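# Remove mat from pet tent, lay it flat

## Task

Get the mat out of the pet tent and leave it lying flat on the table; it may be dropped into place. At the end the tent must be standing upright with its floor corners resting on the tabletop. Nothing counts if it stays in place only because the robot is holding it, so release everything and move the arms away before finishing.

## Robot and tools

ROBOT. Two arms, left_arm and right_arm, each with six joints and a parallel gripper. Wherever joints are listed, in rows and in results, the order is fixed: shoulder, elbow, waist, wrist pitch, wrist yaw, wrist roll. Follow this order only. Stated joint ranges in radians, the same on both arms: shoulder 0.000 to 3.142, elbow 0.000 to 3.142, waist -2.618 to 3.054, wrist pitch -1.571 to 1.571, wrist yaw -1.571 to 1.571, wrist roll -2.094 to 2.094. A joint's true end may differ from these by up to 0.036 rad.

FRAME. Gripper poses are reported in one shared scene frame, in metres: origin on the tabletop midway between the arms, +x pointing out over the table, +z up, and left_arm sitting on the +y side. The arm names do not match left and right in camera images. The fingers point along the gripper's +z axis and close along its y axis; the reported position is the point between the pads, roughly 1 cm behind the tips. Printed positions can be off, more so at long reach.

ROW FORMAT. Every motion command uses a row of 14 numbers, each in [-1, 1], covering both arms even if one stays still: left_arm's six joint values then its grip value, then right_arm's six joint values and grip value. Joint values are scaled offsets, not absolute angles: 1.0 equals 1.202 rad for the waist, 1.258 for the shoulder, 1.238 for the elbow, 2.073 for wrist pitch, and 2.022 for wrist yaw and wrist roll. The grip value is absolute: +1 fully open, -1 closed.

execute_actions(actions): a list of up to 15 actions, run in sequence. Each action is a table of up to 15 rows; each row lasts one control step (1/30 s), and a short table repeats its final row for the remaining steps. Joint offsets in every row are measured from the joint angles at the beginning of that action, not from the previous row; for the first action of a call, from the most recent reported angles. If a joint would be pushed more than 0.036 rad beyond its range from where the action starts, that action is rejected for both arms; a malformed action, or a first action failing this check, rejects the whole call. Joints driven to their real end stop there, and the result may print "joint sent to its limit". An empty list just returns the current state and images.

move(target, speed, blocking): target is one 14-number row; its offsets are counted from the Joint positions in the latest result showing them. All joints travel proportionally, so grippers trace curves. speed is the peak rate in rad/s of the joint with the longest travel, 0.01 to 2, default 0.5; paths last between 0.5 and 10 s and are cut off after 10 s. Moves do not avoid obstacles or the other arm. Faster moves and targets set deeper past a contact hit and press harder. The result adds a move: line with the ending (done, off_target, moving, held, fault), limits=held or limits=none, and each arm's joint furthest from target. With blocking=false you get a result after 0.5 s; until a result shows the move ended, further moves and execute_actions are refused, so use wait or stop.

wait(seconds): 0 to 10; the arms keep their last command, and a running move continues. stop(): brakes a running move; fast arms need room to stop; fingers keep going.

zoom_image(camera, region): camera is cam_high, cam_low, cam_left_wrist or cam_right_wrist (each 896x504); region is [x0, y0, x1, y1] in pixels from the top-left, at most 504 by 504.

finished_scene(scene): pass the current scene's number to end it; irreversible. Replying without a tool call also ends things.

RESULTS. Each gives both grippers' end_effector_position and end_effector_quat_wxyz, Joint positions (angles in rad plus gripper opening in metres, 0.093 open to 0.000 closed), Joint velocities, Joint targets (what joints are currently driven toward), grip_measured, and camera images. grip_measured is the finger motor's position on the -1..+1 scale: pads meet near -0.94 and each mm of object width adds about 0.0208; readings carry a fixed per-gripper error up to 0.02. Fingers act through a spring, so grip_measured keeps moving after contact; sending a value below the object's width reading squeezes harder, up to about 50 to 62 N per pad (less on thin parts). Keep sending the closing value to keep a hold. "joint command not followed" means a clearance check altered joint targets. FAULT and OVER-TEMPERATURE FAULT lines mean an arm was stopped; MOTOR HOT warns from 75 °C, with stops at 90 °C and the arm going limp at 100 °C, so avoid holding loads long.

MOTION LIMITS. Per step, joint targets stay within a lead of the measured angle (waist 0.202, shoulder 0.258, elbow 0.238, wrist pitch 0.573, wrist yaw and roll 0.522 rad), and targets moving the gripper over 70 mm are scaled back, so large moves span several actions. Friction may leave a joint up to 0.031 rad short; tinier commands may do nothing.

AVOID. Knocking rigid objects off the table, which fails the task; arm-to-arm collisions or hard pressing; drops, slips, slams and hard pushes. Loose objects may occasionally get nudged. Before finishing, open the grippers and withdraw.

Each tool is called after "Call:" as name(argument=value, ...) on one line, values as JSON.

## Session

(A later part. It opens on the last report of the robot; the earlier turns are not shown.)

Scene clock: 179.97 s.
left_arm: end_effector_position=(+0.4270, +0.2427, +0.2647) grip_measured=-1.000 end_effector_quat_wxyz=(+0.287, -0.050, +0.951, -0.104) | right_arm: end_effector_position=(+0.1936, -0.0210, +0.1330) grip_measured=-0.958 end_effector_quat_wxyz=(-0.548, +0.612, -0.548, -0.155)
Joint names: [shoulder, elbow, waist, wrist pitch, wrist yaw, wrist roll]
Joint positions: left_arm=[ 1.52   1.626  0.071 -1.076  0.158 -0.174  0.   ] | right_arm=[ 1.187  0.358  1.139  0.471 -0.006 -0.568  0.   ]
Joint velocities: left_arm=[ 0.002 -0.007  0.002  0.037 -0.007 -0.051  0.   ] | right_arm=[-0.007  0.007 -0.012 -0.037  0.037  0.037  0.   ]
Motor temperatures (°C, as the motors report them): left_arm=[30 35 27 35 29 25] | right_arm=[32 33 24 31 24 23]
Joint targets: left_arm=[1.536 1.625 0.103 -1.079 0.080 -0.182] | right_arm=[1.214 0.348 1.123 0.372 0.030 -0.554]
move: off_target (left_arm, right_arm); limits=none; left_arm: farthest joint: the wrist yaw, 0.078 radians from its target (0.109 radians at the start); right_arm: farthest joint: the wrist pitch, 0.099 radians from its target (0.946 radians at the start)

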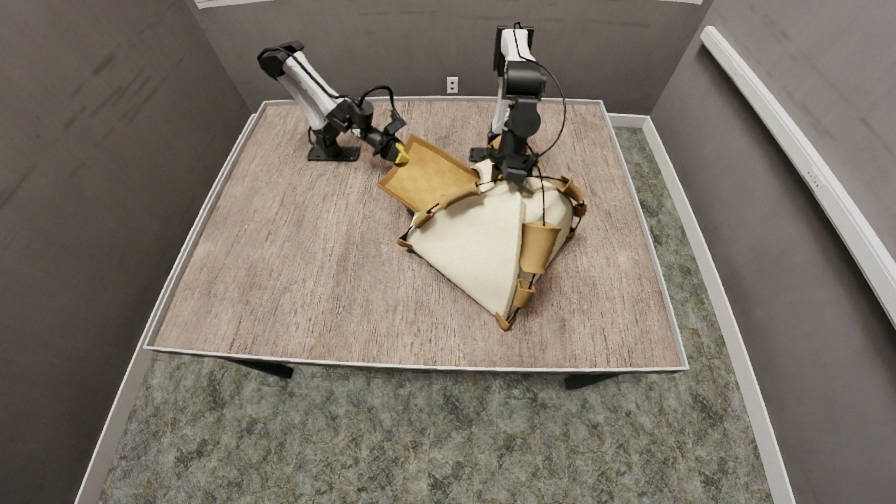

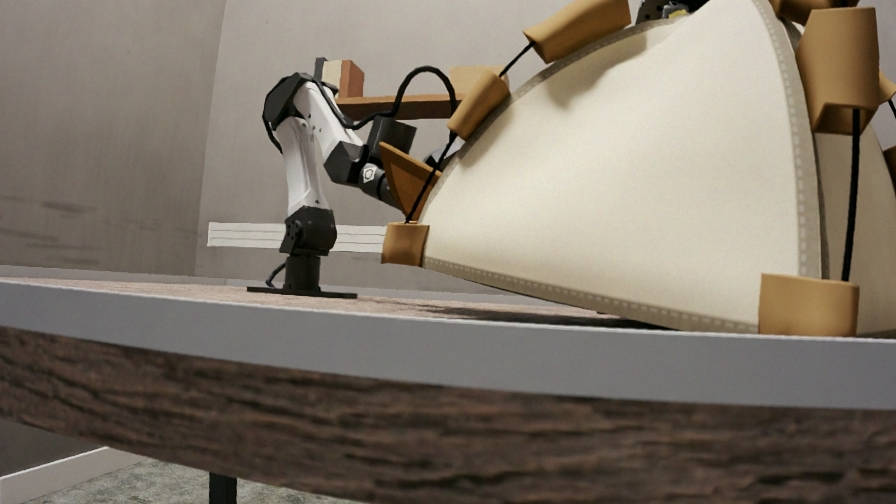

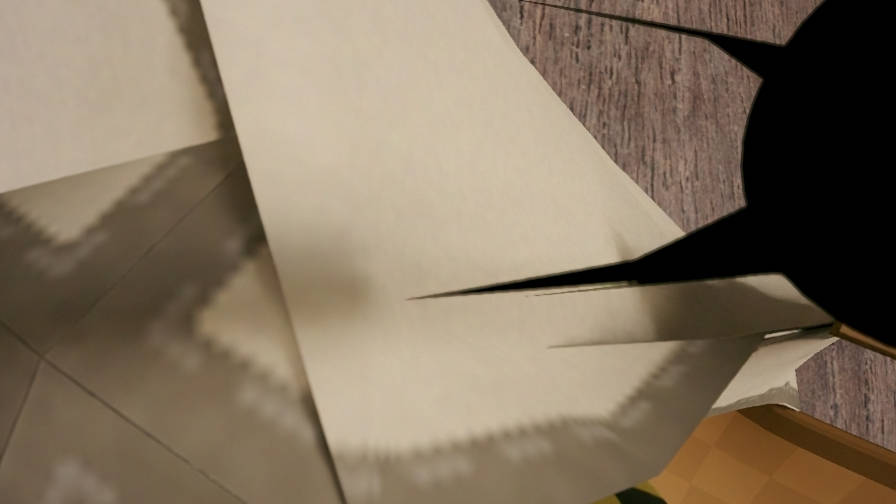

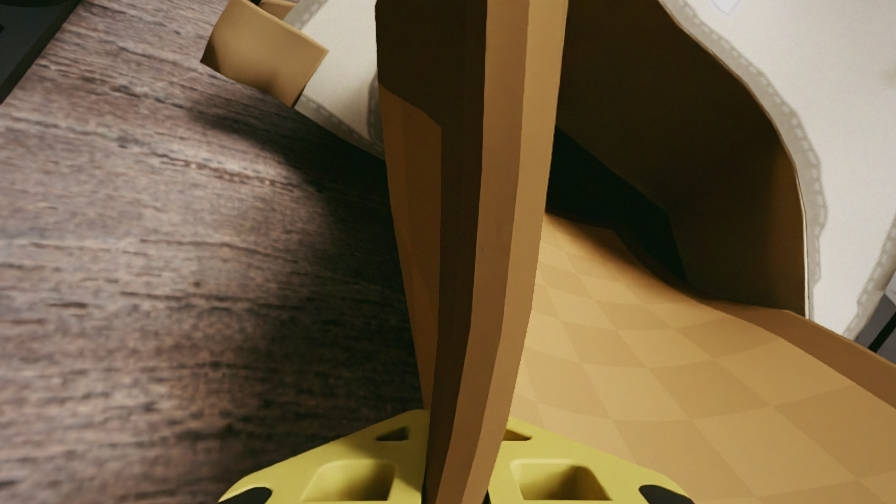

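Bring the left arm back and lower on the face, then pull low.

Call:
move(target=[-0.04,-0.12,-0.17,-0.05,-0.05,0,-1,-0.05,-0.07,0,-0.1,0,0,-1], speed=0.2)

Call:
move(target=[0.04,-0.04,0.04,0,-0.03,0,-1,-0.42,0,0.06,-0.4,0,0,-1], speed=0.25)

Scene clock: 184.00 s.
left_arm: end_effector_position=(+0.3881, +0.1886, +0.2393) grip_measured=-1.000 end_effector_quat_wxyz=(+0.240, +0.031, +0.966, -0.085) | right_arm: end_effector_position=(+0.1794, -0.0378, +0.1074) grip_measured=-0.958 end_effector_quat_wxyz=(-0.505, +0.637, -0.560, -0.157)
Joint names: [shoulder, elbow, waist, wrist pitch, wrist yaw, wrist roll]
Joint positions: left_arm=[ 1.464  1.524 -0.127 -1.119  0.077 -0.174  0.   ] | right_arm=[ 1.133  0.312  1.139  0.366 -0.037 -0.567  0.   ]
Joint velocities: left_arm=[-0.002 -0.027 -0.002 -0.037 -0.007  0.037  0.   ] | right_arm=[ 0.007  0.002 -0.007  0.007 -0.095  0.066  0.   ]
Motor temperatures (°C, as the motors report them): left_arm=[30 35 27 35 29 25] | right_arm=[32 33 24 31 24 23]
Joint targets: left_arm=[1.469 1.477 -0.134 -1.180 0.057 -0.174] | right_arm=[1.124 0.271 1.139 0.264 -0.006 -0.568]
move: off_target (left_arm, right_arm); limits=none; left_arm: farthest joint: the wrist pitch, 0.060 radians from its target (0.104 radians at the start); right_arm: farthest joint: the wrist pitch, 0.102 radians from its target (0.207 radians at the start)

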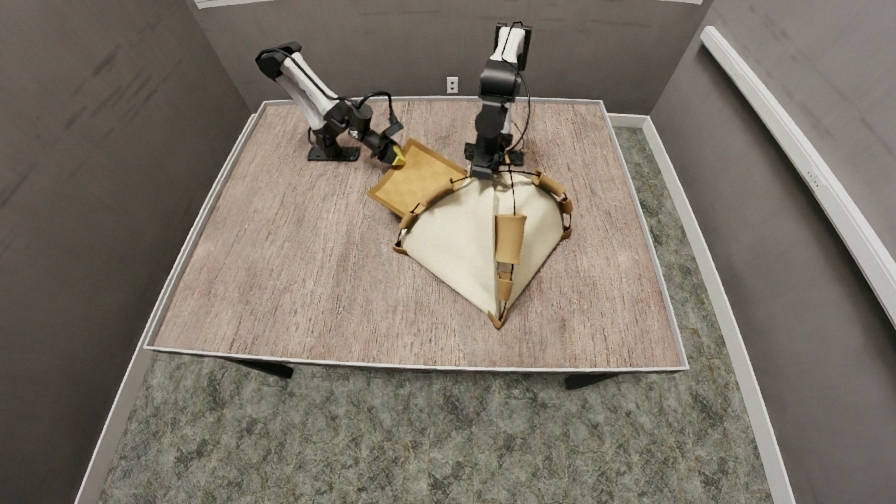

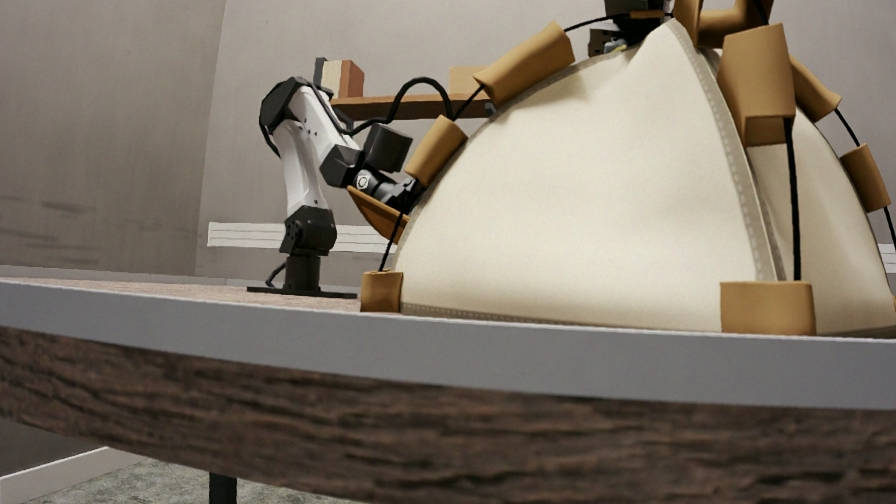

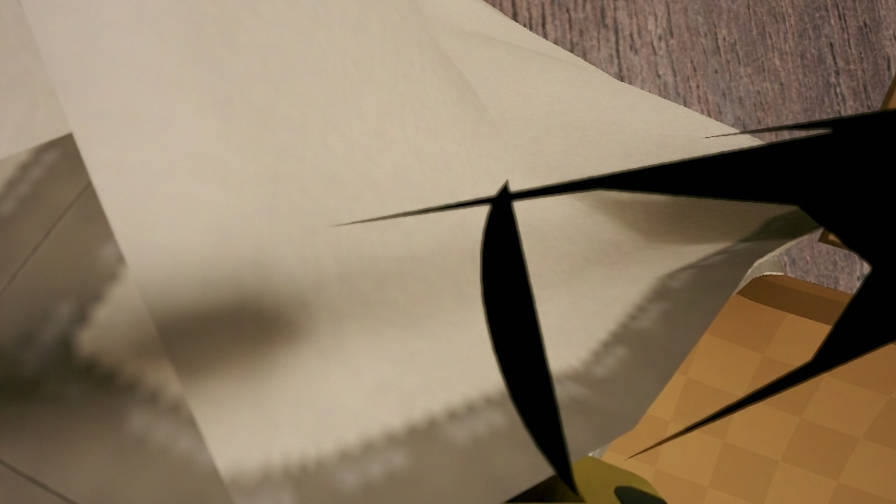

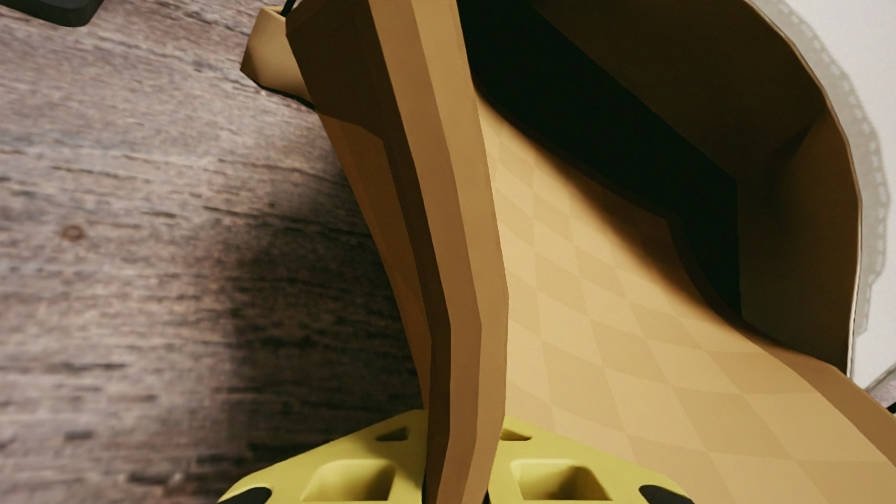

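Scene clock: 187.77 s.
left_arm: end_effector_position=(+0.3934, +0.1859, +0.2386) grip_measured=-1.000 end_effector_quat_wxyz=(+0.244, +0.036, +0.964, -0.095) | right_arm: end_effector_position=(+0.1274, -0.0998, +0.1191) grip_measured=-0.958 end_effector_quat_wxyz=(-0.447, +0.683, -0.555, -0.161)
Joint names: [shoulder, elbow, waist, wrist pitch, wrist yaw, wrist roll]
Joint positions: left_arm=[ 1.475  1.524 -0.12  -1.098  0.098 -0.164  0.   ] | right_arm=[ 0.617  0.321  1.203 -0.286 -0.052 -0.576  0.   ]
Joint velocities: left_arm=[ 0.002 -0.017 -0.012  0.022  0.022 -0.022  0.   ] | right_arm=[-0.007 -0.007 -0.002  0.007  0.007 -0.007  0.   ]
Motor temperatures (°C, as the motors report them): left_arm=[30 35 27 35 29 25] | right_arm=[31 33 24 31 24 23]
Joint targets: left_arm=[1.515 1.474 -0.079 -1.119 0.016 -0.174] | right_arm=[0.605 0.312 1.212 -0.464 -0.037 -0.567]
move: off_target (left_arm, right_arm); limits=none; left_arm: farthest joint: the wrist yaw, 0.082 radians from its target (0.060 radians at the start); right_arm: farthest joint: the wrist pitch, 0.178 radians from its target (0.829 radians at the start)

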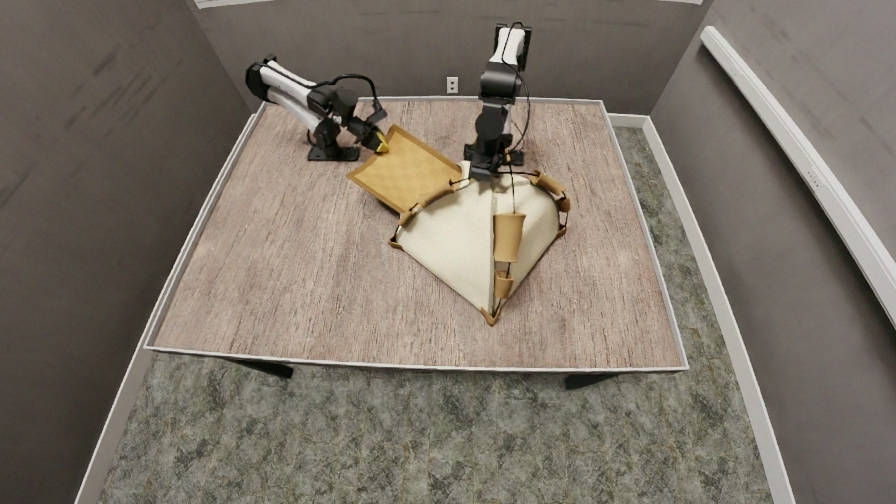

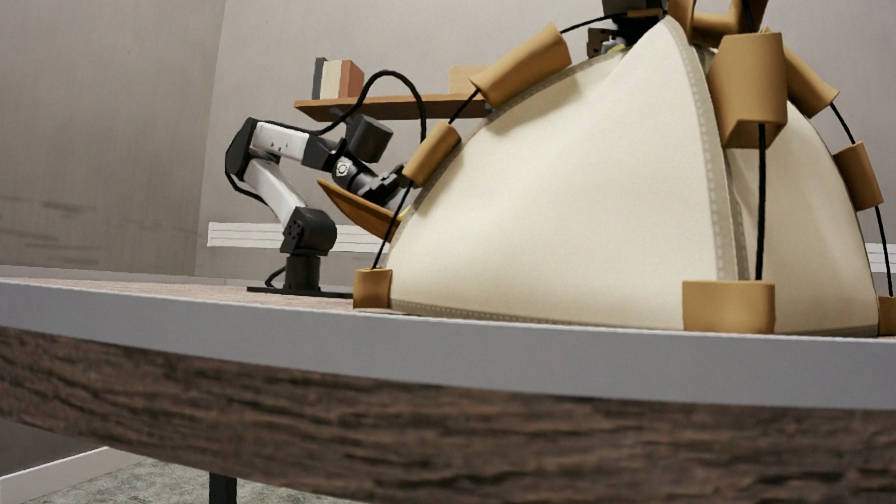

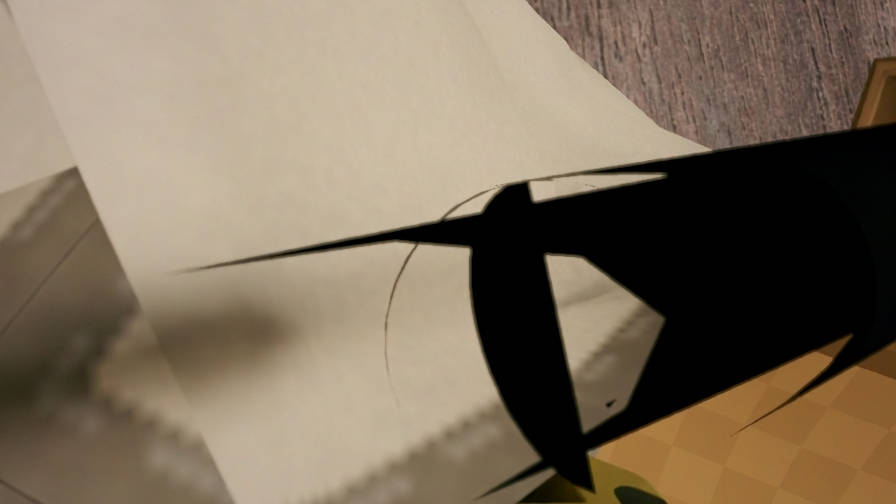

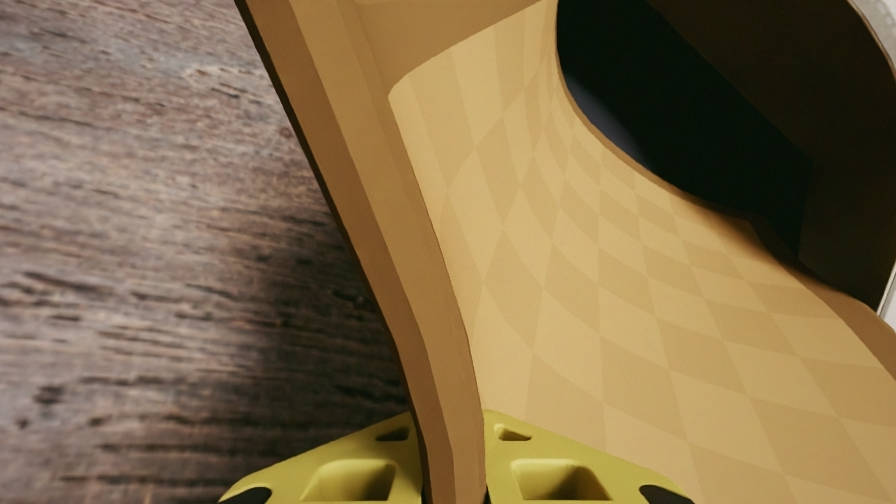

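Call:
move(target=[0.04,-0.04,0.14,0,-0.04,0,-1,-0.3,0.06,0,-0.3,0,-0.15,-1], speed=0.25)

Scene clock: 192.30 s.
left_arm: end_effector_position=(+0.4166, +0.2477, +0.2370) grip_measured=-1.000 end_effector_quat_wxyz=(+0.269, -0.037, +0.961, -0.053) | right_arm: end_effector_position=(+0.0948, -0.1752, +0.1072) grip_measured=-0.958 end_effector_quat_wxyz=(-0.390, +0.788, -0.468, -0.085)
Joint names: [shoulder, elbow, waist, wrist pitch, wrist yaw, wrist roll]
Joint positions: left_arm=[ 1.493  1.519  0.035 -1.045  0.052 -0.148  0.   ] | right_arm=[ 0.258  0.39   1.203 -0.883 -0.057 -0.873  0.   ]
Joint velocities: left_arm=[ 0.007 -0.007  0.002  0.022 -0.007  0.051  0.   ] | right_arm=[-0.007  0.002 -0.007  0.037 -0.037 -0.007  0.   ]
Motor temperatures (°C, as the motors report them): left_arm=[30 35 27 35 28 25] | right_arm=[31 33 24 30 24 23]
Joint targets: left_arm=[1.525 1.474 0.048 -1.098 0.018 -0.164] | right_arm=[0.240 0.395 1.203 -0.908 -0.052 -0.879]
move: off_target (left_arm, right_arm); limits=none; left_arm: farthest joint: the wrist pitch, 0.053 radians from its target (0.000 radians at the start); right_arm: farthest joint: the wrist pitch, 0.025 radians from its target (0.622 radians at the start)

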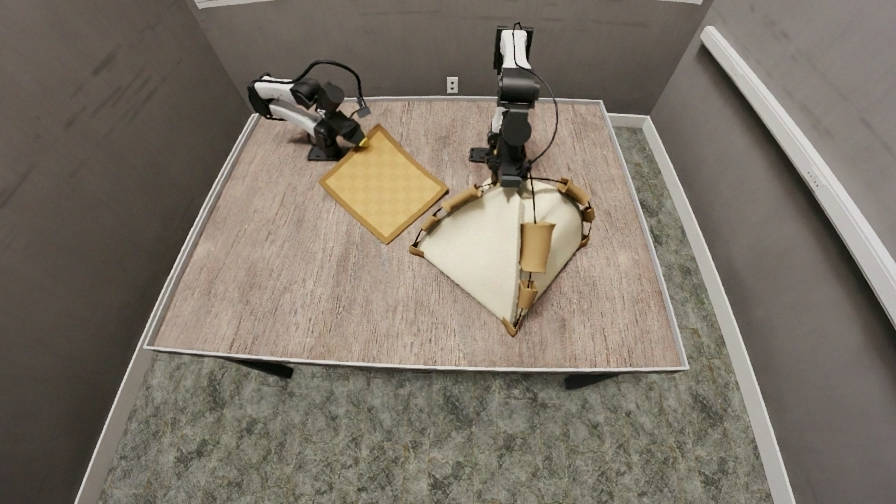

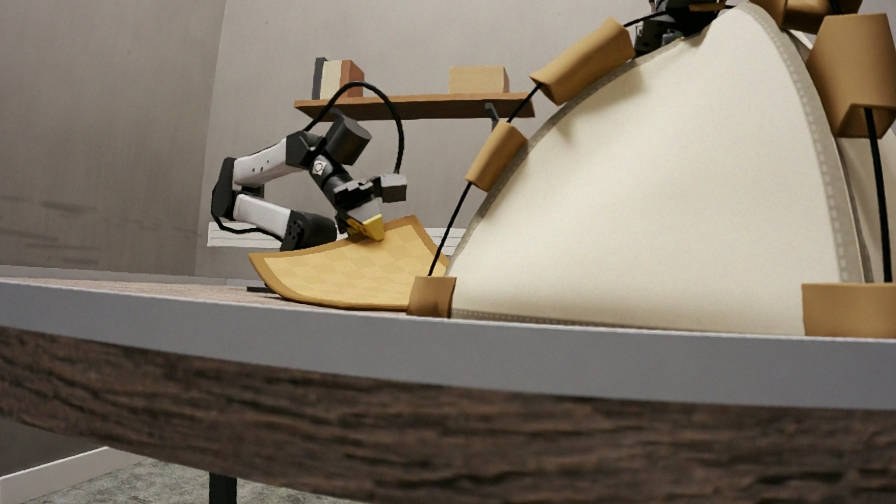

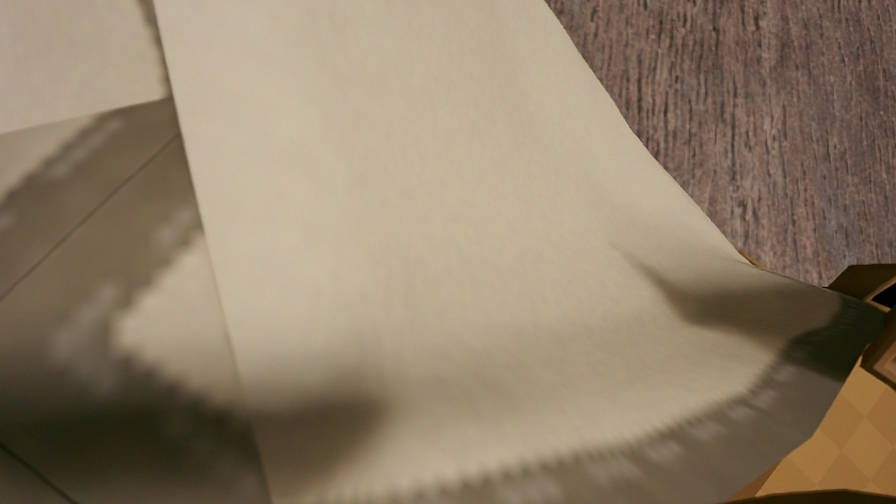

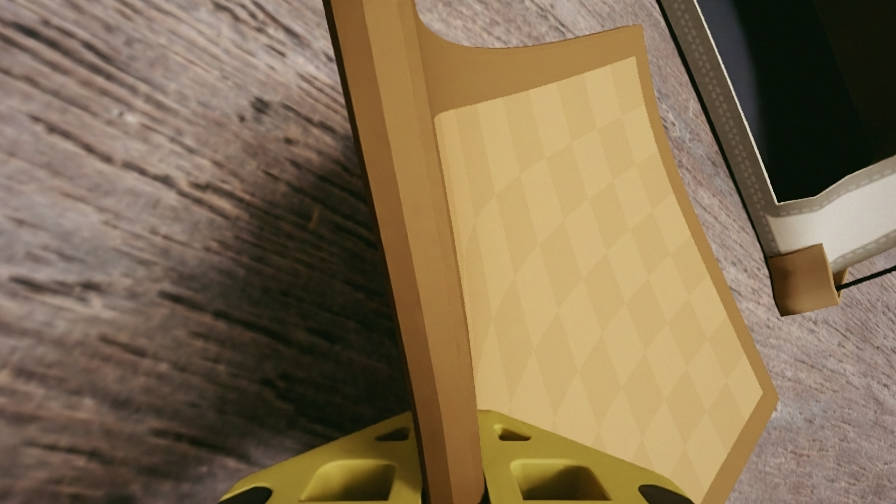

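Out. Swing the mat to free space and withdraw the left arm.

Call:
move(target=[-0.3,0,-0.08,0,0,0,-1,0,0.12,-0.45,0.06,0,-0.3,-1], speed=0.3)

Call:
move(target=[-0.4,-0.2,0,0,0,0,-1,0.62,0.1,-0.2,0.27,0,0,-1], speed=0.3)

Scene clock: 198.30 s.
left_arm: end_effector_position=(+0.3443, +0.2251, +0.3498) grip_measured=-1.000 end_effector_quat_wxyz=(+0.426, +0.009, +0.901, -0.088) | right_arm: end_effector_position=(+0.1878, -0.2161, +0.1858) grip_measured=-0.958 end_effector_quat_wxyz=(-0.475, +0.756, -0.413, +0.182)
Joint names: [shoulder, elbow, waist, wrist pitch, wrist yaw, wrist roll]
Joint positions: left_arm=[ 1.13   1.519 -0.051 -1.062  0.057 -0.148  0.   ] | right_arm=[ 0.258  0.523  0.671 -0.769 -0.057 -1.467  0.   ]
Joint velocities: left_arm=[-0.002 -0.017  0.017 -0.007 -0.007  0.037  0.   ] | right_arm=[ 0.002  0.017 -0.012  0.037 -0.081 -0.11   0.   ]
Motor temperatures (°C, as the motors report them): left_arm=[30 35 27 35 28 25] | right_arm=[31 34 24 31 24 23]
Joint targets: left_arm=[1.115 1.519 -0.061 -1.045 0.052 -0.148] | right_arm=[0.258 0.538 0.662 -0.758 -0.057 -1.479]
move: done; limits=none; left_arm: farthest joint: the wrist pitch, 0.017 radians from its target (0.000 radians at the start); right_arm: farthest joint: the elbow, 0.016 radians from its target (0.149 radians at the start)

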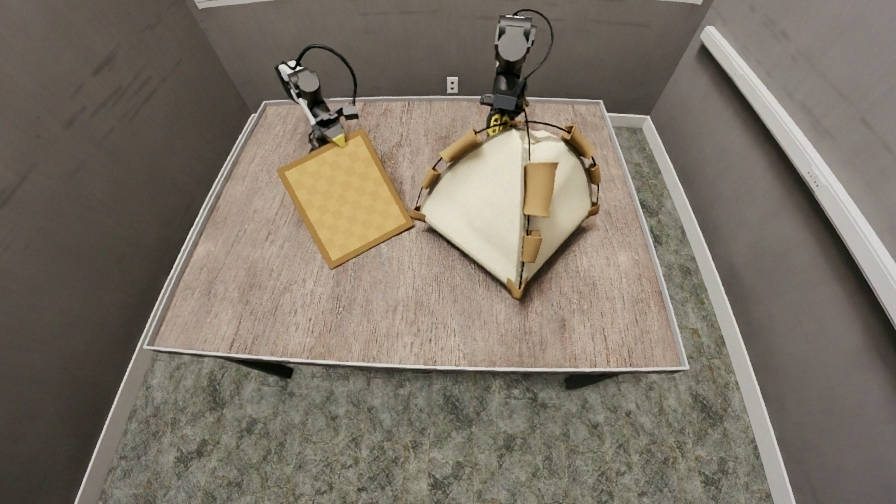

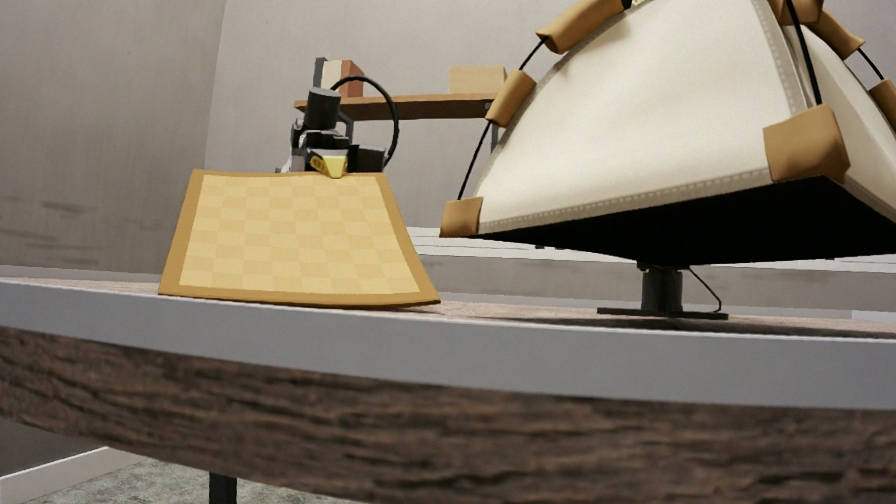

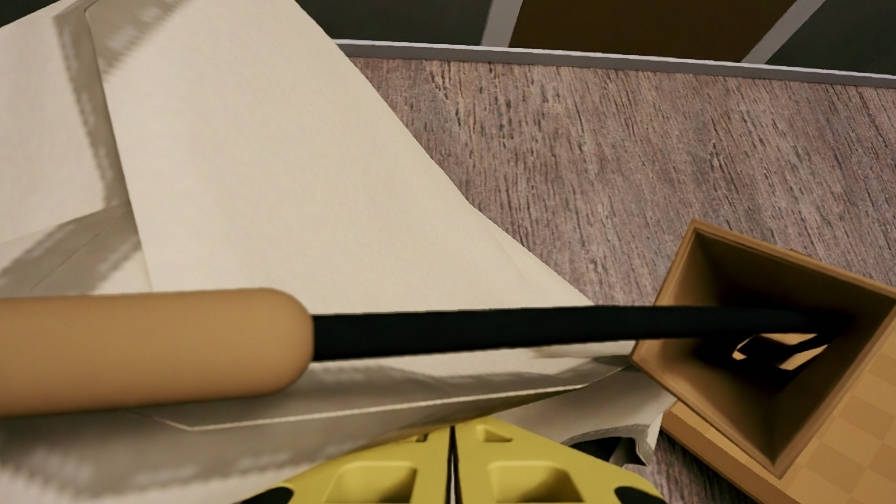

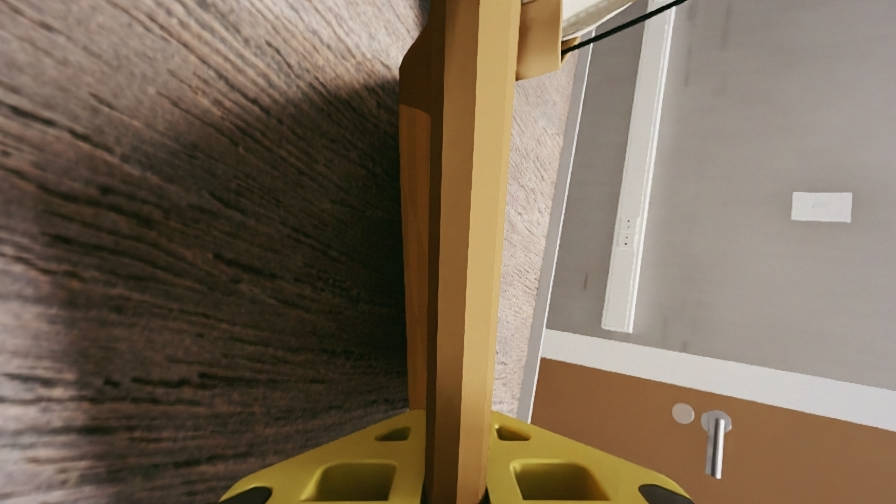

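Scene clock: 201.50 s.
left_arm: end_effector_position=(+0.2321, +0.2411, +0.3723) grip_measured=-1.000 end_effector_quat_wxyz=(+0.540, +0.013, +0.836, -0.103) | right_arm: end_effector_position=(+0.3343, -0.2018, +0.1619) grip_measured=-0.958 end_effector_quat_wxyz=(-0.412, +0.722, -0.514, +0.212)
Joint names: [shoulder, elbow, waist, wrist pitch, wrist yaw, wrist roll]
Joint positions: left_arm=[ 0.64   1.298 -0.051 -1.067  0.057 -0.149  0.   ] | right_arm=[ 1.022  0.63   0.439 -0.217 -0.057 -1.467  0.   ]
Joint velocities: left_arm=[-0.002  0.007 -0.022 -0.051 -0.022 -0.022  0.   ] | right_arm=[-0.002 -0.022  0.002  0.022 -0.051  0.022  0.   ]
Motor temperatures (°C, as the motors report them): left_arm=[29 35 27 36 28 25] | right_arm=[31 34 24 32 24 23]
Joint targets: left_arm=[0.627 1.272 -0.051 -1.062 0.057 -0.148] | right_arm=[1.038 0.646 0.430 -0.209 -0.057 -1.467]
move: off_target (left_arm); limits=none; left_arm: farthest joint: the elbow, 0.027 radians from its target (0.248 radians at the start); right_arm: farthest joint: the elbow, 0.017 radians from its target (0.124 radians at the start)

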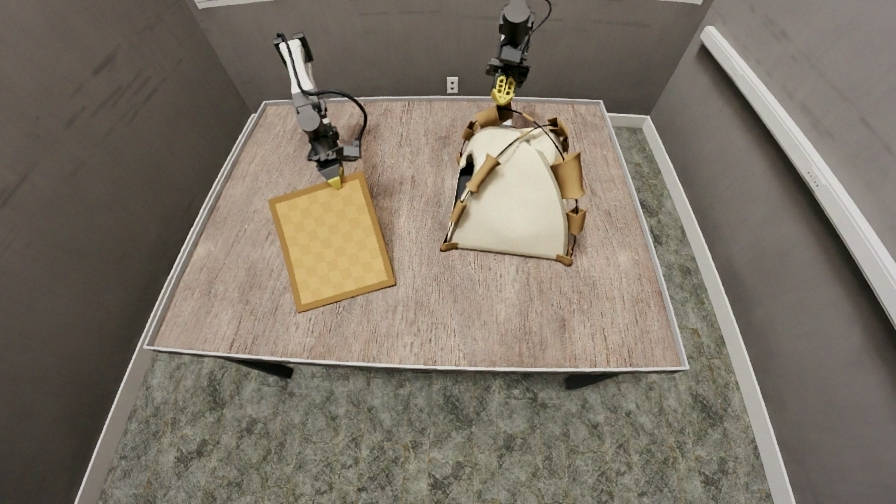

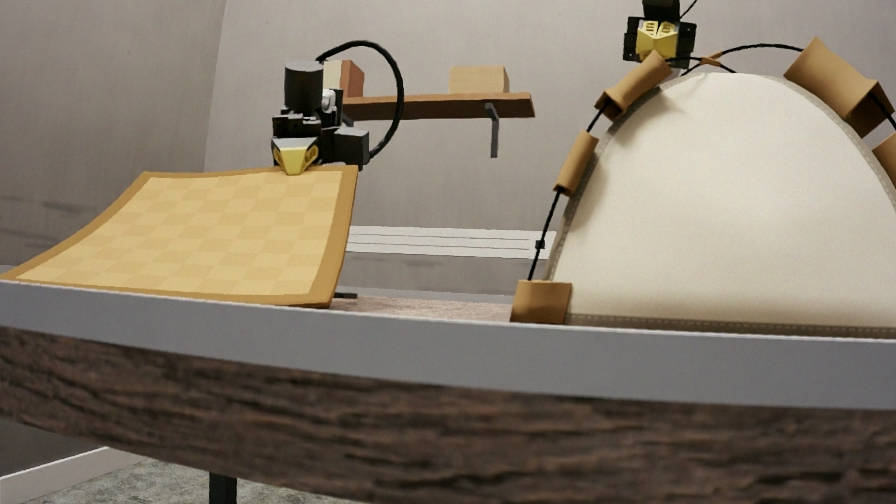

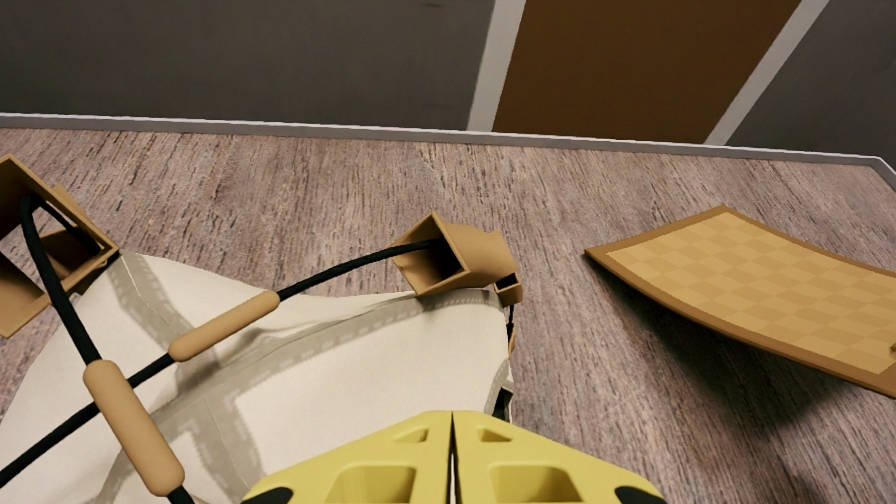

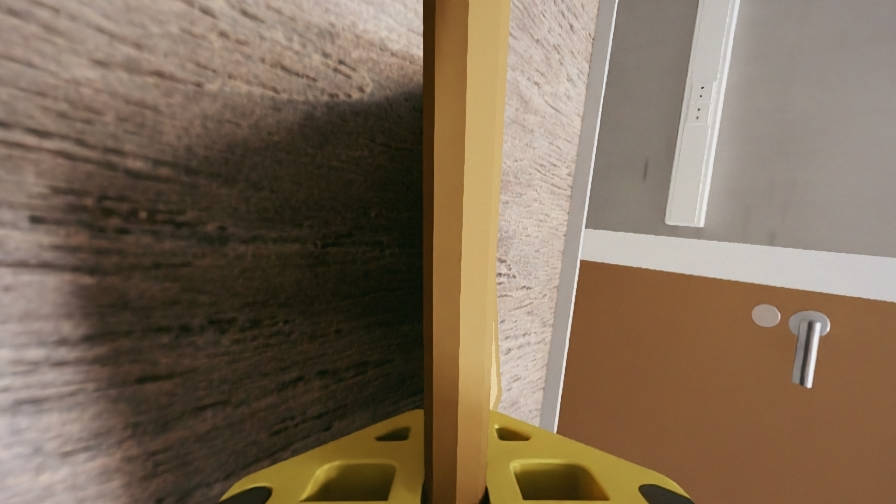

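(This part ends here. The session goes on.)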